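# Reorient a pinched screw hook within one hand

## Task

A screw hook starts pinched at its shank between thumb and index finger. Rotate it inside the hand until its orientation relative to the hand matches the two goal pictures. Only this hand may touch it; the wrist camera, its bracket and the arm's last link count as hand. If the hook touches anything else or leaves the hand, the task fails. To finish, the hook must sit still for a moment and be gripped firmly in the hand. The palm must face straight down, and no hand motor may report "moving". Then declare the task done.

## Robot and tools

Robot: one small six-joint arm ending in a dexterous right hand. The hand has six motors, always listed in this order: little, ring, middle, index, thumb_bend, thumb_turn. Cameras are cam_high (fixed overview, 504x504) and cam_wrist (fisheye on the wrist, 504x504).

Frames. The scene frame has its origin on the table top under the arm base. +z points up, and +y is to the left when facing along +x. The hand point is a spot 0.05 m in front of the palm, where index pad and thumb tip meet in a pinch. Its own axes are: +z along the straightened fingers, +y out of the palm, and +x across the palm toward the little finger, away from the thumb. "Palm straight down" means the hand point's +y points along scene -z. A bracket on the little-finger side of the wrist sticks out and can collide. The arm has little slack: it can retract along hand -z only slightly and rotate clockwise about +y (seen from the back of the hand) only a little. Rotations, especially about x or y, also shift the hand point slightly.

execute_actions: takes "actions", a list with zero or one item, plus an optional "pictures" boolean. An empty list only reports the state. {"steps": n} with no rows is a wait of up to 300 steps of 1/30 s each; the count starts from the last result, so thinking time is included. An action is {"rows": [...], "steps": n}, with n at most 15 (default 15). It holds up to 15 rows, one per control step, and the last row repeats to fill the remaining steps. Each row is a single list of 14 numbers, each in [-1, 1]: dx, dy, dz, rx, ry, rz, little, ring, middle, index, thumb_bend, thumb_turn, force_limit, speed.

The first six numbers are an offset, not a pose. They are expressed in the hand point's own axes and measured from the hand point pose in the most recent result that displayed it. Every row is counted from that same reference, not from the row before it. Before any result has shown the pose, and for later calls within the same reply, the reference is the robot's pose when the action starts. Scale: 1.0 equals 0.6 m of translation or 180 degrees of rotation. rx, ry, rz form a single rotation vector. All zeros does not mean stay put: it drives the hand back to the reference pose.

The six hand numbers are absolute targets, not offsets. For the fingers, +1 is straight and -1 is curled into the palm. For thumb_bend, +1 is straight and -1 is fully bent. For thumb_turn, +1 puts the thumb beside the palm and -1 puts it opposite the fingers. A typical pinch is index -0.22, thumb_bend -0.75, thumb_turn -0.57. force_limit sets the fingertip load at which a closing motor halts: it scales linearly from about 0 N at -1 to 10 N at +1 (15 N for the two thumb motors). It does not limit opening. speed scales linearly from near zero at -1 to full speed at +1; at full speed a complete finger stroke takes 0.6 s. For a gentle grip, close at speed -0.9 or lower.

Hand behaviour. A motor only starts when its target changes by at least 0.01. It keeps moving until it reaches the target or, when closing, until its load hits force_limit, and then it locks. A lock resists at least 15 N. Sending unchanged numbers keeps the grip. To tighten, raise force_limit and send a target that is more closed than hand_measured. To release, send a target more open than hand_measured. The hand ignores commands while the arm is stopped.

move: takes "target", a single 14-number row interpreted as above (offset from the same reference). The hand numbers in it are sent at the start. "speed" is in m/s, 0.002 to 0.5, default 0.25; rotation is capped at twice that value in rad/s. The path is straight, lasts 0.5 to 10 s and does not slow for obstacles. The optional "stop_force" (5 to 24 N) ends the path when the wrist sensor feels that much extra resistance, but it is unreliable on moves that rotate. Leave it out when pulling away from a contact. The result adds a "move:" line with the ending (done, off_target, moving, held, fault or contact), any limits that acted (paced = the pose was clipped, held = some steps were blocked), and the remaining distance to the target.

wait: "seconds", 0 to 10; sends nothing new. zoom_image: "camera" (cam_high or cam_wrist) and "region" [x0, y0, x1, y1] in image pixels, at most 504x504. show_instructions: no arguments; shows the reference and goal pictures. finished_scene: "scene" (1 or 2); ends and grades the scene and cannot be undone.

Results. The state line gives the hand point position in metres and its quaternion in wxyz order, both in the scene frame, plus velocities. hand_measured, hand_stopped_by (moving, target, force, stalled, fault) and hand_load_n list six values in motor order. Load is positive when the finger is being pushed open, and loads near zero mean the grip is lost. "Wrist force" and "Wrist torque" are given in the end-effector axes; they carry offsets of up to about 3.5 N and saturate near 30 N. HELD marks steps the clearance check blocked, and "pose unreachable" means it altered the command. "Hand target" shows the pose the controller is currently driving toward.

Motion limits. Each step's command is clipped to within 100 mm and 16 degrees of the measured pose. Arm motion lags about 0.17 s behind commands. Far poses may need several calls, so check the reported pose each time.

Avoid: letting the hook touch the table or anything outside the hand, dropping it, and knocking objects off the table. Also avoid hard contact, which can cause a 10 s stop. This happens when a joint reaches its torque limit (wrist joints 8.01 N m) or when any external force reaches 150 N. Holding loads for long heats the motors; a warning appears from 70 °C and the brakes engage at 85 °C. Simulated time runs while you think.

Each tool is called after "Call:" in YAML: its name, and indented under it one key for each argument.

Reference images:

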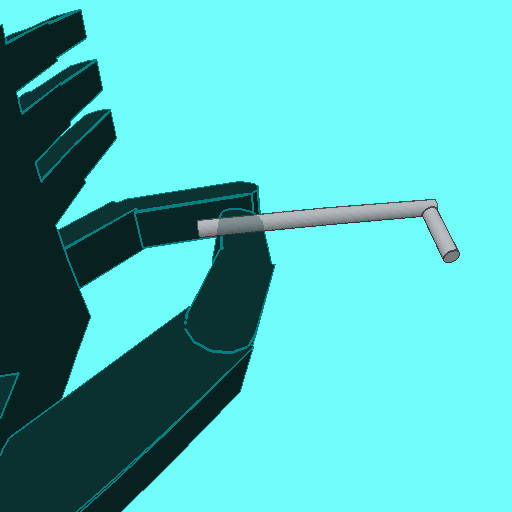

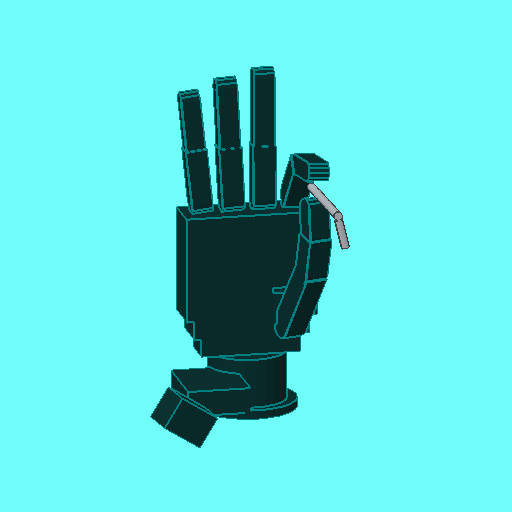

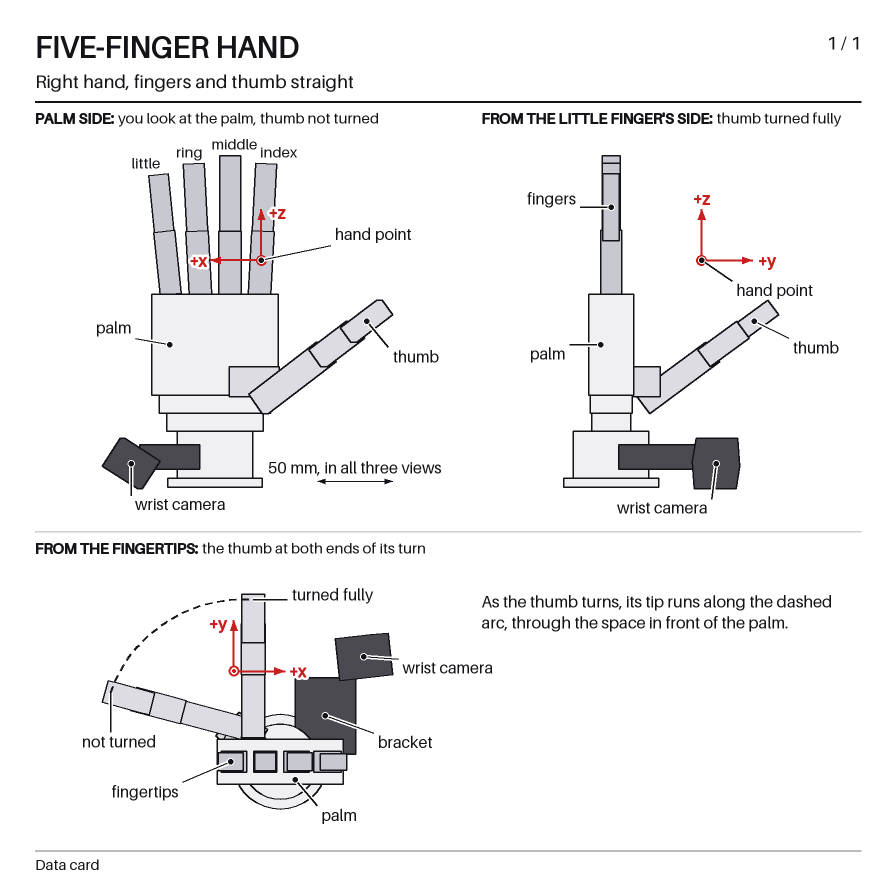

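## Session

Call:
execute_actions:
  actions: []

Scene clock: 0.00 s of 4500.00 s.
end_effector_position=(+0.4636, -0.0237, +0.3009) hand_measured=(+1.000, +1.000, +1.000, -0.148, -0.750, -0.550) hand_load_n=(+0.0, +0.0, +0.0, +5.5, +0.5, +0.0) hand_stopped_by=(target, target, target, target, target, target) hand_force_limit=0.00 hand_speed=-0.80 end_effector_quat_wxyz=(+0.409, -0.421, +0.561, -0.584) end_effector_velocity=(+0.000, -0.000, -0.000) end_effector_angular_velocity=(-0.000, -0.000, -0.000)
Joint positions: [-0.475 -1.401  2.244 -3.999 -1.362 -0.025]
Joint velocities: [-0.     0.001 -0.    -0.001  0.    -0.   ]
Motor temperatures (°C, as the motors report them): [32 31 27 39 36 30]
Wrist force (N, on the end effector, along its own x y z axes, offset not removed): no reading
Wrist torque (N m, same axes, about the end effector's origin, offset not removed): no reading
Hand target: +0.464, -0.024, +0.301; +0.409, -0.421, +0.561, -0.584

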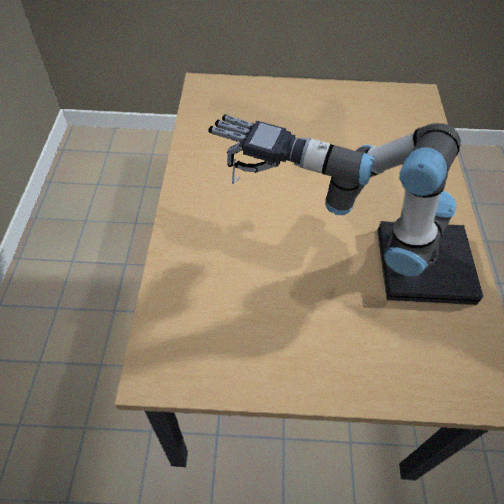

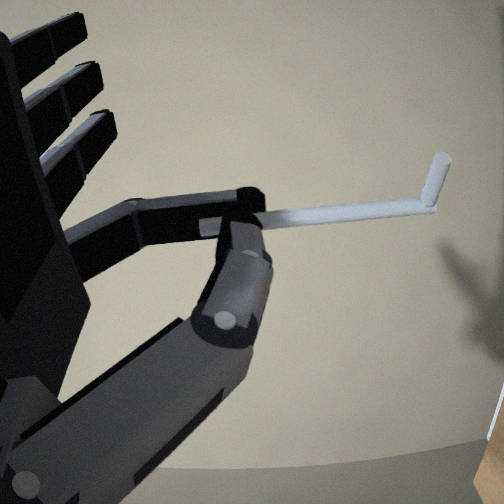

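Call:
zoom_image:
  camera: "cam_high"
  region: [180, 90, 330, 220]

Call:
zoom_image:
  camera: "cam_wrist"
  region: [180, 120, 480, 280]

Region (180, 90, 330, 220) of cam_high's 504x504 image, scaled by 3.360, with more detail than that image has; it fills the top 437 rows of this view, and the rest is white.

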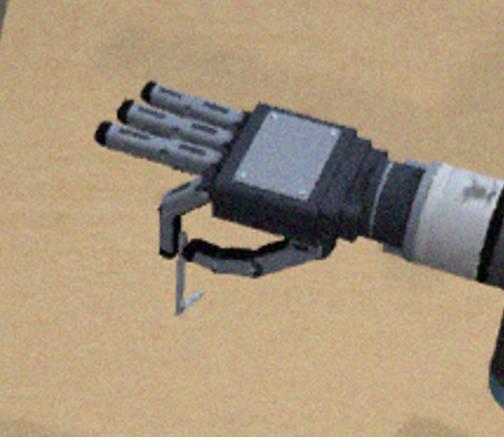

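Region (180, 120, 480, 280) of cam_wrist's 504x504 image, scaled by 1.680, with more detail than that image has; it fills the top 269 rows of this view, and the rest is white.

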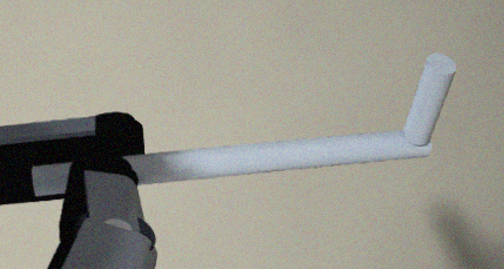

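Call:
execute_actions:
  actions:
    - {"rows": [[0,0,0,0,0,0,1,1,1,-0.30,-0.75,-0.47,0.0,-0.8],[0,0,0,0,0,0,1,1,1,-0.32,-0.75,-0.47,0.0,-0.8],[0,0,0,0,0,0,1,1,1,-0.30,-0.75,-0.47,0.0,-0.8],[0,0,0,0,0,0,1,1,1,-0.32,-0.75,-0.47,0.0,-0.8],[0,0,0,0,0,0,1,1,1,-0.30,-0.75,-0.47,0.0,-0.8],[0,0,0,0,0,0,1,1,1,-0.32,-0.75,-0.47,0.0,-0.8],[0,0,0,0,0,0,1,1,1,-0.30,-0.75,-0.47,0.0,-0.8],[0,0,0,0,0,0,1,1,1,-0.32,-0.75,-0.47,0.0,-0.8],[0,0,0,0,0,0,1,1,1,-0.30,-0.75,-0.47,0.0,-0.8],[0,0,0,0,0,0,1,1,1,-0.32,-0.75,-0.47,0.0,-0.8],[0,0,0,0,0,0,1,1,1,-0.30,-0.75,-0.47,0.0,-0.8],[0,0,0,0,0,0,1,1,1,-0.32,-0.75,-0.47,0.0,-0.8]], "steps": 12}

Scene clock: 94.90 s of 4500.00 s.
end_effector_position=(+0.4636, -0.0237, +0.3009) hand_measured=(+1.000, +1.000, +1.000, -0.148, -0.748, -0.470) hand_load_n=(+0.0, +0.0, +0.0, +5.5, +2.0, +0.0) hand_stopped_by=(target, target, target, force, target, moving) hand_force_limit=0.00 hand_speed=-0.80 end_effector_quat_wxyz=(+0.409, -0.421, +0.561, -0.584) end_effector_velocity=(+0.000, -0.000, -0.000) end_effector_angular_velocity=(+0.001, +0.001, -0.001)
Joint positions: [-0.475 -1.401  2.244 -3.999 -1.362 -0.025]
Joint velocities: [-0.001  0.001  0.    -0.     0.     0.   ]
Motor temperatures (°C, as the motors report them): [32 31 27 39 36 30]
Wrist force (N, on the end effector, along its own x y z axes, offset not removed): [0.4 0.4 0.9]
Wrist torque (N m, same axes, about the end effector's origin, offset not removed): [-0.03 -0.07 0.11]
Hand target: +0.464, -0.024, +0.301; +0.409, -0.421, +0.561, -0.584
Off the commanded pose: 0.000 m, 0 deg.
Steps of this call (steps 1 to 90: nothing new was sent; then 91.50 s passed at rest; steps 91 to 102: all 12 steps of this action). Readings (end_effector_position | what the end effector reports):
91: (+0.4636, -0.0237, +0.3009) | hand_measured=(+1.000, +1.000, +1.000, -0.148, -0.750, -0.550) hand_load_n=(+0.0, +0.0, +0.0, +5.5, +0.5, +0.0) hand_stopped_by=(target, target, target, force, target, moving) hand_force_limit=0.00 hand_speed=-0.80
92: (+0.4636, -0.0237, +0.3009) | hand_measured=(+1.000, +1.000, +1.000, -0.148, -0.750, -0.550) hand_load_n=(+0.0, +0.0, +0.0, +5.5, +0.5, +0.0) hand_stopped_by=(target, target, target, force, target, moving) hand_force_limit=0.00 hand_speed=-0.80
94: (+0.4636, -0.0237, +0.3009) | hand_measured=(+1.000, +1.000, +1.000, -0.148, -0.750, -0.542) hand_load_n=(+0.0, +0.0, +0.0, +5.5, +1.0, +0.0) hand_stopped_by=(target, target, target, force, target, moving) hand_force_limit=0.00 hand_speed=-0.80
98: (+0.4636, -0.0237, +0.3009) | hand_measured=(+1.000, +1.000, +1.000, -0.148, -0.750, -0.504) hand_load_n=(+0.0, +0.0, +0.0, +5.5, +1.5, +0.0) hand_stopped_by=(target, target, target, force, target, moving) hand_force_limit=0.00 hand_speed=-0.80
102: the state above

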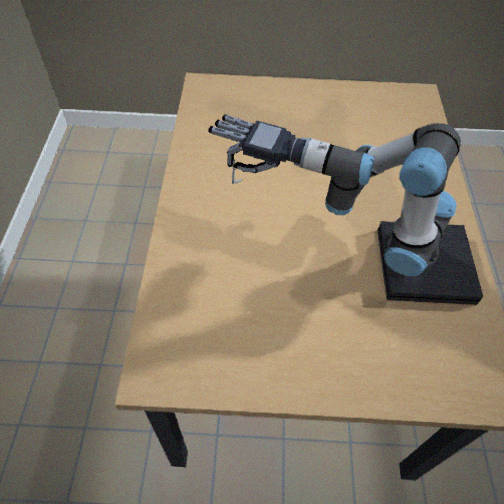

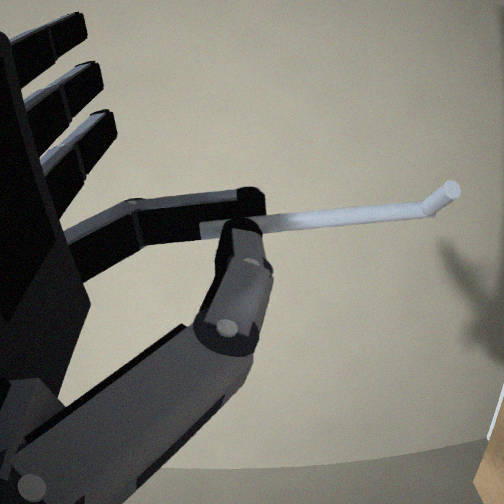

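Call:
execute_actions:
  actions:
    - {"rows": [[0,0,0,0,0,0,1,1,1,-0.30,-0.75,-0.37,0.0,-0.8],[0,0,0,0,0,0,1,1,1,-0.32,-0.75,-0.37,0.0,-0.8],[0,0,0,0,0,0,1,1,1,-0.30,-0.75,-0.37,0.0,-0.8],[0,0,0,0,0,0,1,1,1,-0.32,-0.75,-0.37,0.0,-0.8],[0,0,0,0,0,0,1,1,1,-0.30,-0.75,-0.37,0.0,-0.8],[0,0,0,0,0,0,1,1,1,-0.32,-0.75,-0.37,0.0,-0.8],[0,0,0,0,0,0,1,1,1,-0.30,-0.75,-0.37,0.0,-0.8],[0,0,0,0,0,0,1,1,1,-0.32,-0.75,-0.37,0.0,-0.8],[0,0,0,0,0,0,1,1,1,-0.30,-0.75,-0.37,0.0,-0.8],[0,0,0,0,0,0,1,1,1,-0.32,-0.75,-0.37,0.0,-0.8],[0,0,0,0,0,0,1,1,1,-0.30,-0.75,-0.37,0.0,-0.8],[0,0,0,0,0,0,1,1,1,-0.32,-0.75,-0.37,0.0,-0.8],[0,0,0,0,0,0,1,1,1,-0.30,-0.75,-0.37,0.0,-0.8],[0,0,0,0,0,0,1,1,1,-0.32,-0.75,-0.37,0.0,-0.8]], "steps": 14}

Scene clock: 121.27 s of 4500.00 s.
end_effector_position=(+0.4636, -0.0237, +0.3009) hand_measured=(+1.000, +1.000, +1.000, -0.148, -0.748, -0.370) hand_load_n=(+0.0, +0.0, +0.0, +6.0, +3.5, -0.5) hand_stopped_by=(target, target, target, force, target, moving) hand_force_limit=0.00 hand_speed=-0.80 end_effector_quat_wxyz=(+0.409, -0.421, +0.561, -0.584) end_effector_velocity=(+0.000, -0.000, -0.000) end_effector_angular_velocity=(+0.001, +0.000, -0.000)
Joint positions: [-0.475 -1.401  2.244 -3.999 -1.362 -0.025]
Joint velocities: [-0.     0.001 -0.     0.    -0.     0.   ]
Motor temperatures (°C, as the motors report them): [32 31 27 39 36 30]
Wrist force (N, on the end effector, along its own x y z axes, offset not removed): [0.7 1.3 2.9]
Wrist torque (N m, same axes, about the end effector's origin, offset not removed): [0.01 -0.17 0.09]
Hand target: +0.464, -0.024, +0.301; +0.409, -0.421, +0.561, -0.584
Off the commanded pose: 0.000 m, 0 deg.
Steps of this call (steps 1 to 90: nothing new was sent; then 22.90 s passed at rest; steps 91 to 104: all 14 steps of this action). Readings (end_effector_position | what the end effector reports):
91: (+0.4636, -0.0237, +0.3009) | hand_measured=(+1.000, +1.000, +1.000, -0.148, -0.748, -0.470) hand_load_n=(+0.0, +0.0, +0.0, +5.5, +2.0, +0.0) hand_stopped_by=(target, target, target, force, target, moving) hand_force_limit=0.00 hand_speed=-0.80
92: (+0.4636, -0.0237, +0.3009) | hand_measured=(+1.000, +1.000, +1.000, -0.148, -0.748, -0.470) hand_load_n=(+0.0, +0.0, +0.0, +5.5, +2.0, +0.0) hand_stopped_by=(target, target, target, force, target, moving) hand_force_limit=0.00 hand_speed=-0.80
94: (+0.4636, -0.0237, +0.3009) | hand_measured=(+1.000, +1.000, +1.000, -0.148, -0.748, -0.462) hand_load_n=(+0.0, +0.0, +0.0, +5.5, +2.0, +0.0) hand_stopped_by=(target, target, target, force, target, moving) hand_force_limit=0.00 hand_speed=-0.80
98: (+0.4636, -0.0237, +0.3009) | hand_measured=(+1.000, +1.000, +1.000, -0.148, -0.748, -0.424) hand_load_n=(+0.0, +0.0, +0.0, +5.5, +3.0, -0.5) hand_stopped_by=(target, target, target, force, target, moving) hand_force_limit=0.00 hand_speed=-0.80
104: the state above

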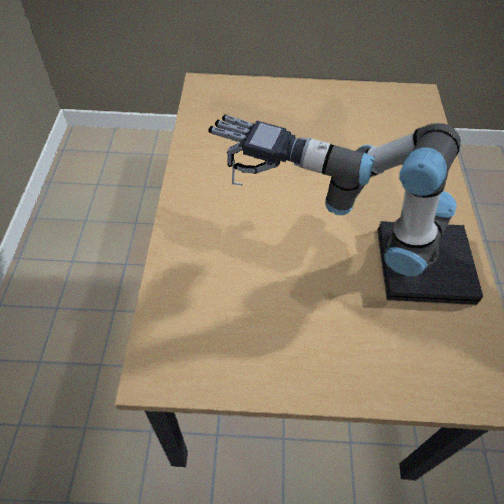

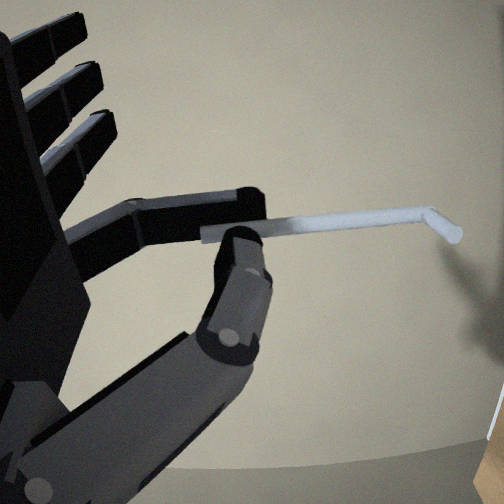

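Call:
zoom_image:
  camera: "cam_wrist"
  region: [180, 140, 480, 300]

Region (180, 140, 480, 300) of cam_wrist's 504x504 image, scaled by 1.680, with more detail than that image has; it fills the top 269 rows of this view, and the rest is white.

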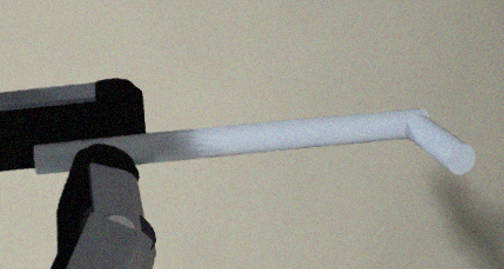

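Call:
execute_actions:
  actions:
    - {"rows": [[0,0,0,0,0,0,1,1,1,-0.30,-0.75,-0.30,0.0,-0.8],[0,0,0,0,0,0,1,1,1,-0.32,-0.75,-0.30,0.0,-0.8],[0,0,0,0,0,0,1,1,1,-0.30,-0.75,-0.30,0.0,-0.8],[0,0,0,0,0,0,1,1,1,-0.32,-0.75,-0.30,0.0,-0.8],[0,0,0,0,0,0,1,1,1,-0.30,-0.75,-0.30,0.0,-0.8],[0,0,0,0,0,0,1,1,1,-0.32,-0.75,-0.30,0.0,-0.8],[0,0,0,0,0,0,1,1,1,-0.30,-0.75,-0.30,0.0,-0.8],[0,0,0,0,0,0,1,1,1,-0.32,-0.75,-0.30,0.0,-0.8],[0,0,0,0,0,0,1,1,1,-0.30,-0.75,-0.30,0.0,-0.8],[0,0,0,0,0,0,1,1,1,-0.32,-0.75,-0.30,0.0,-0.8],[0,0,0,0,0,0,1,1,1,-0.30,-0.75,-0.30,0.0,-0.8],[0,0,0,0,0,0,1,1,1,-0.32,-0.75,-0.30,0.0,-0.8]], "steps": 12}

Scene clock: 146.67 s of 4500.00 s.
end_effector_position=(+0.4636, -0.0237, +0.3009) hand_measured=(+1.000, +1.000, +1.000, -0.148, -0.748, -0.300) hand_load_n=(+0.0, +0.0, +0.0, +6.0, +4.5, -0.5) hand_stopped_by=(target, target, target, force, target, moving) hand_force_limit=0.00 hand_speed=-0.80 end_effector_quat_wxyz=(+0.409, -0.421, +0.561, -0.584) end_effector_velocity=(-0.000, +0.000, -0.000) end_effector_angular_velocity=(+0.000, +0.001, +0.001)
Joint positions: [-0.475 -1.401  2.244 -3.999 -1.362 -0.025]
Joint velocities: [ 0.001  0.     0.001 -0.     0.     0.   ]
Motor temperatures (°C, as the motors report them): [32 31 27 39 36 30]
Wrist force (N, on the end effector, along its own x y z axes, offset not removed): [1.7 1.9 2.0]
Wrist torque (N m, same axes, about the end effector's origin, offset not removed): [0.08 -0.28 0.19]
Hand target: +0.464, -0.024, +0.301; +0.409, -0.421, +0.561, -0.584
Off the commanded pose: 0.000 m, 0 deg.
Steps of this call (steps 1 to 90: nothing new was sent; then 22.00 s passed at rest; steps 91 to 102: all 12 steps of this action). Readings (end_effector_position | what the end effector reports):
91: (+0.4636, -0.0237, +0.3009) | hand_measured=(+1.000, +1.000, +1.000, -0.148, -0.748, -0.370) hand_load_n=(+0.0, +0.0, +0.0, +6.0, +3.5, -0.5) hand_stopped_by=(target, target, target, force, target, moving) hand_force_limit=0.00 hand_speed=-0.80
92: (+0.4636, -0.0237, +0.3009) | hand_measured=(+1.000, +1.000, +1.000, -0.148, -0.748, -0.370) hand_load_n=(+0.0, +0.0, +0.0, +6.0, +3.5, -0.5) hand_stopped_by=(target, target, target, force, target, moving) hand_force_limit=0.00 hand_speed=-0.80
94: (+0.4636, -0.0237, +0.3009) | hand_measured=(+1.000, +1.000, +1.000, -0.148, -0.748, -0.362) hand_load_n=(+0.0, +0.0, +0.0, +6.0, +3.5, -0.5) hand_stopped_by=(target, target, target, force, target, moving) hand_force_limit=0.00 hand_speed=-0.80
98: (+0.4636, -0.0237, +0.3009) | hand_measured=(+1.000, +1.000, +1.000, -0.148, -0.748, -0.324) hand_load_n=(+0.0, +0.0, +0.0, +6.0, +4.0, -0.5) hand_stopped_by=(target, target, target, force, target, moving) hand_force_limit=0.00 hand_speed=-0.80
102: the state above

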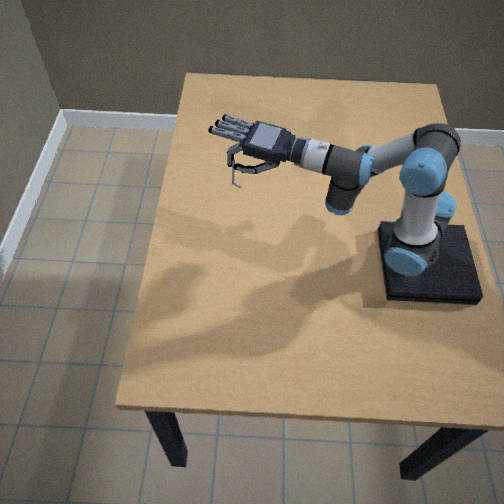

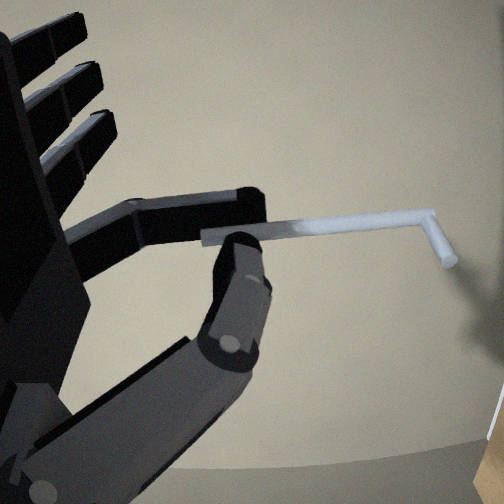

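Call:
zoom_image:
  camera: "cam_wrist"
  region: [180, 140, 480, 300]

Region (180, 140, 480, 300) of cam_wrist's 504x504 image, scaled by 1.680, with more detail than that image has; it fills the top 269 rows of this view, and the rest is white.

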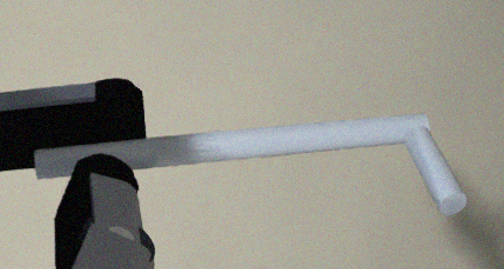

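Call:
execute_actions:
  actions:
    - {"rows": [[0,0,0,0,0,0,1,1,1,-0.30,-0.75,-0.28,0.5,-0.8],[0,0,0,0,0,0,1,1,1,-0.32,-0.75,-0.28,0.5,-0.8],[0,0,0,0,0,0,1,1,1,-0.30,-0.75,-0.28,0.5,-0.8],[0,0,0,0,0,0,1,1,1,-0.32,-0.75,-0.28,0.5,-0.8],[0,0,0,0,0,0,1,1,1,-0.30,-0.75,-0.28,0.5,-0.8],[0,0,0,0,0,0,1,1,1,-0.32,-0.75,-0.28,0.5,-0.8],[0,0,0,0,0,0,1,1,1,-0.30,-0.75,-0.28,0.5,-0.8],[0,0,0,0,0,0,1,1,1,-0.32,-0.75,-0.28,0.5,-0.8],[0,0,0,0,0,0,1,1,1,-0.30,-0.75,-0.28,0.5,-0.8],[0,0,0,0,0,0,1,1,1,-0.32,-0.75,-0.28,0.5,-0.8]], "steps": 15}

Scene clock: 174.13 s of 4500.00 s.
end_effector_position=(+0.4636, -0.0237, +0.3009) hand_measured=(+1.000, +1.000, +1.000, -0.156, -0.748, -0.280) hand_load_n=(+0.0, +0.0, +0.0, +8.5, +5.5, -1.0) hand_stopped_by=(target, target, target, force, target, target) hand_force_limit=0.50 hand_speed=-0.80 end_effector_quat_wxyz=(+0.409, -0.421, +0.561, -0.584) end_effector_velocity=(-0.000, -0.000, -0.000) end_effector_angular_velocity=(+0.001, +0.001, -0.000)
Joint positions: [-0.475 -1.401  2.244 -3.999 -1.362 -0.025]
Joint velocities: [-0.     0.     0.     0.001 -0.     0.   ]
Motor temperatures (°C, as the motors report them): [32 31 27 39 36 30]
Wrist force (N, on the end effector, along its own x y z axes, offset not removed): [-0.2 1.8 1.5]
Wrist torque (N m, same axes, about the end effector's origin, offset not removed): [0.15 0.02 0.06]
Hand target: +0.464, -0.024, +0.301; +0.409, -0.421, +0.561, -0.584
Off the commanded pose: 0.000 m, 0 deg.
Steps of this call (steps 1 to 90: nothing new was sent; then 23.97 s passed at rest; steps 91 to 105: all 15 steps of this action). Readings (end_effector_position | what the end effector reports):
91: (+0.4636, -0.0237, +0.3009) | hand_measured=(+1.000, +1.000, +1.000, -0.148, -0.748, -0.300) hand_load_n=(+0.0, +0.0, +0.0, +6.0, +4.5, -0.5) hand_stopped_by=(target, target, target, moving, target, moving) hand_force_limit=0.50 hand_speed=-0.80
92: (+0.4636, -0.0237, +0.3009) | hand_measured=(+1.000, +1.000, +1.000, -0.148, -0.748, -0.300) hand_load_n=(+0.0, +0.0, +0.0, +6.0, +4.5, -0.5) hand_stopped_by=(target, target, target, moving, target, moving) hand_force_limit=0.50 hand_speed=-0.80
94: (+0.4636, -0.0237, +0.3009) | hand_measured=(+1.000, +1.000, +1.000, -0.156, -0.748, -0.292) hand_load_n=(+0.0, +0.0, +0.0, +9.0, +5.0, -0.5) hand_stopped_by=(target, target, target, force, target, moving) hand_force_limit=0.50 hand_speed=-0.80
98: (+0.4636, -0.0237, +0.3009) | hand_measured=(+1.000, +1.000, +1.000, -0.156, -0.748, -0.280) hand_load_n=(+0.0, +0.0, +0.0, +8.5, +5.5, -1.0) hand_stopped_by=(target, target, target, force, target, moving) hand_force_limit=0.50 hand_speed=-0.80
105: the state above

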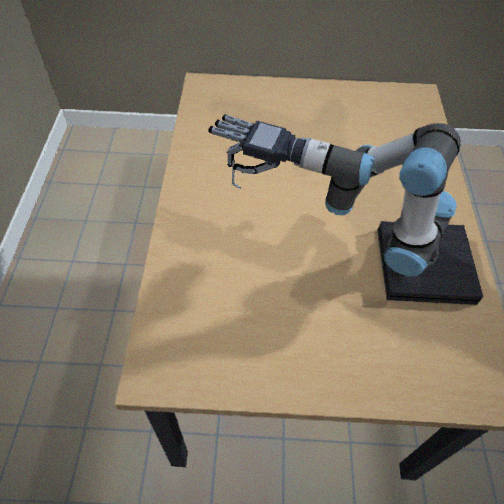

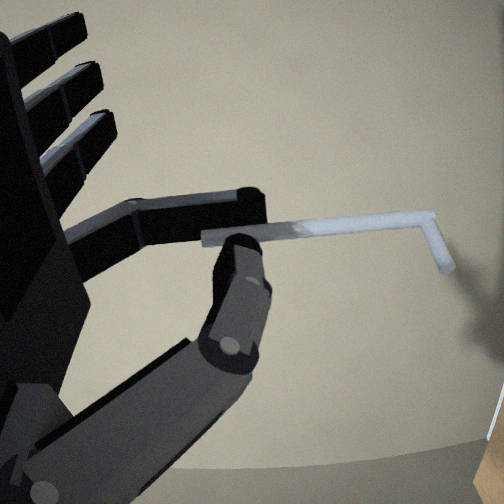

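Call:
zoom_image:
  camera: "cam_wrist"
  region: [180, 140, 480, 300]

Region (180, 140, 480, 300) of cam_wrist's 504x504 image, scaled by 1.680, with more detail than that image has; it fills the top 269 rows of this view, and the rest is white.

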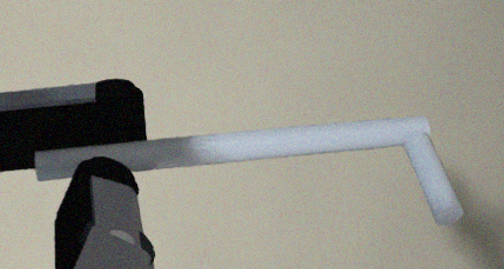

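Call:
zoom_image:
  camera: "cam_high"
  region: [200, 130, 280, 200]

Region (200, 130, 280, 200) of cam_high's 504x504 image, scaled by 6.300, with more detail than that image has; it fills the top 441 rows of this view, and the rest is white.

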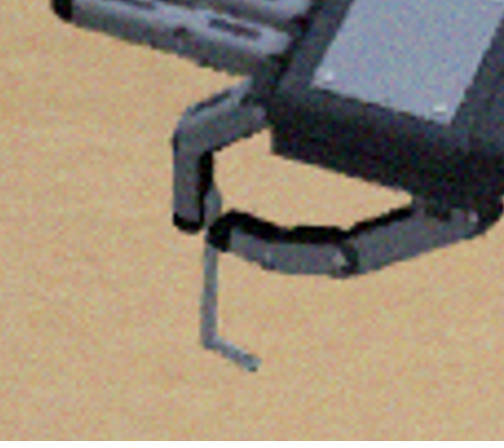

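Call:
execute_actions:
  actions:
    - {"rows": [[0,0,0,0,0,0,1,1,1,-0.35,-0.75,-0.28,0.9,-0.9]], "steps": 15}

Scene clock: 201.17 s of 4500.00 s.
end_effector_position=(+0.4636, -0.0237, +0.3009) hand_measured=(+1.000, +1.000, +1.000, -0.158, -0.748, -0.280) hand_load_n=(+0.0, +0.0, +0.0, +9.5, +5.5, -1.0) hand_stopped_by=(target, target, target, force, target, target) hand_force_limit=0.90 hand_speed=-0.90 end_effector_quat_wxyz=(+0.409, -0.421, +0.561, -0.584) end_effector_velocity=(-0.000, -0.000, +0.000) end_effector_angular_velocity=(-0.000, -0.001, -0.000)
Joint positions: [-0.475 -1.401  2.244 -3.999 -1.362 -0.025]
Joint velocities: [-0.    -0.001 -0.     0.    -0.     0.   ]
Motor temperatures (°C, as the motors report them): [32 31 27 39 36 30]
Wrist force (N, on the end effector, along its own x y z axes, offset not removed): [1.3 1.7 2.7]
Wrist torque (N m, same axes, about the end effector's origin, offset not removed): [0.08 -0.22 0.14]
Hand target: +0.464, -0.024, +0.301; +0.409, -0.421, +0.561, -0.584
Off the commanded pose: 0.000 m, 0 deg.
Steps of this call (steps 1 to 90: nothing new was sent; then 23.53 s passed at rest; steps 91 to 105: all 15 steps of this action). Readings (end_effector_position | what the end effector reports):
91: (+0.4636, -0.0237, +0.3009) | hand_measured=(+1.000, +1.000, +1.000, -0.156, -0.748, -0.280) hand_load_n=(+0.0, +0.0, +0.0, +8.5, +5.5, -1.0) hand_stopped_by=(target, target, target, moving, target, target) hand_force_limit=0.90 hand_speed=-0.90
92: (+0.4636, -0.0237, +0.3009) | hand_measured=(+1.000, +1.000, +1.000, -0.156, -0.748, -0.280) hand_load_n=(+0.0, +0.0, +0.0, +8.5, +5.5, -1.0) hand_stopped_by=(target, target, target, moving, target, target) hand_force_limit=0.90 hand_speed=-0.90
94: (+0.4636, -0.0237, +0.3009) | hand_measured=(+1.000, +1.000, +1.000, -0.158, -0.748, -0.280) hand_load_n=(+0.0, +0.0, +0.0, +10.0, +5.5, -1.0) hand_stopped_by=(target, target, target, force, target, target) hand_force_limit=0.90 hand_speed=-0.90
98: (+0.4636, -0.0237, +0.3009) | hand_measured=(+1.000, +1.000, +1.000, -0.158, -0.748, -0.280) hand_load_n=(+0.0, +0.0, +0.0, +9.5, +5.5, -1.0) hand_stopped_by=(target, target, target, force, target, target) hand_force_limit=0.90 hand_speed=-0.90
105: the state above

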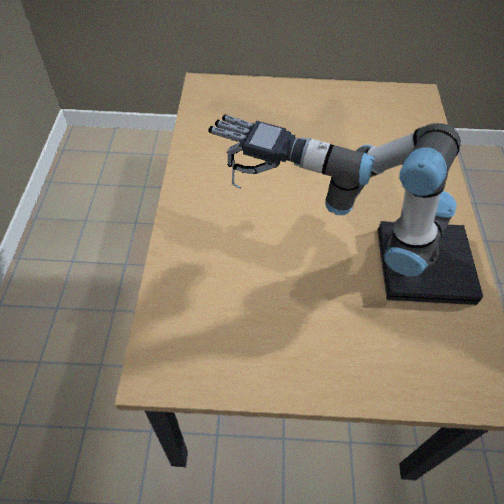

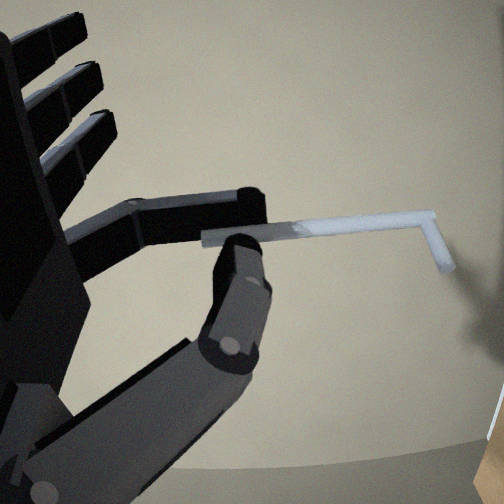

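Call:
finished_scene:
  scene: 1

The scene is finished: the task was done.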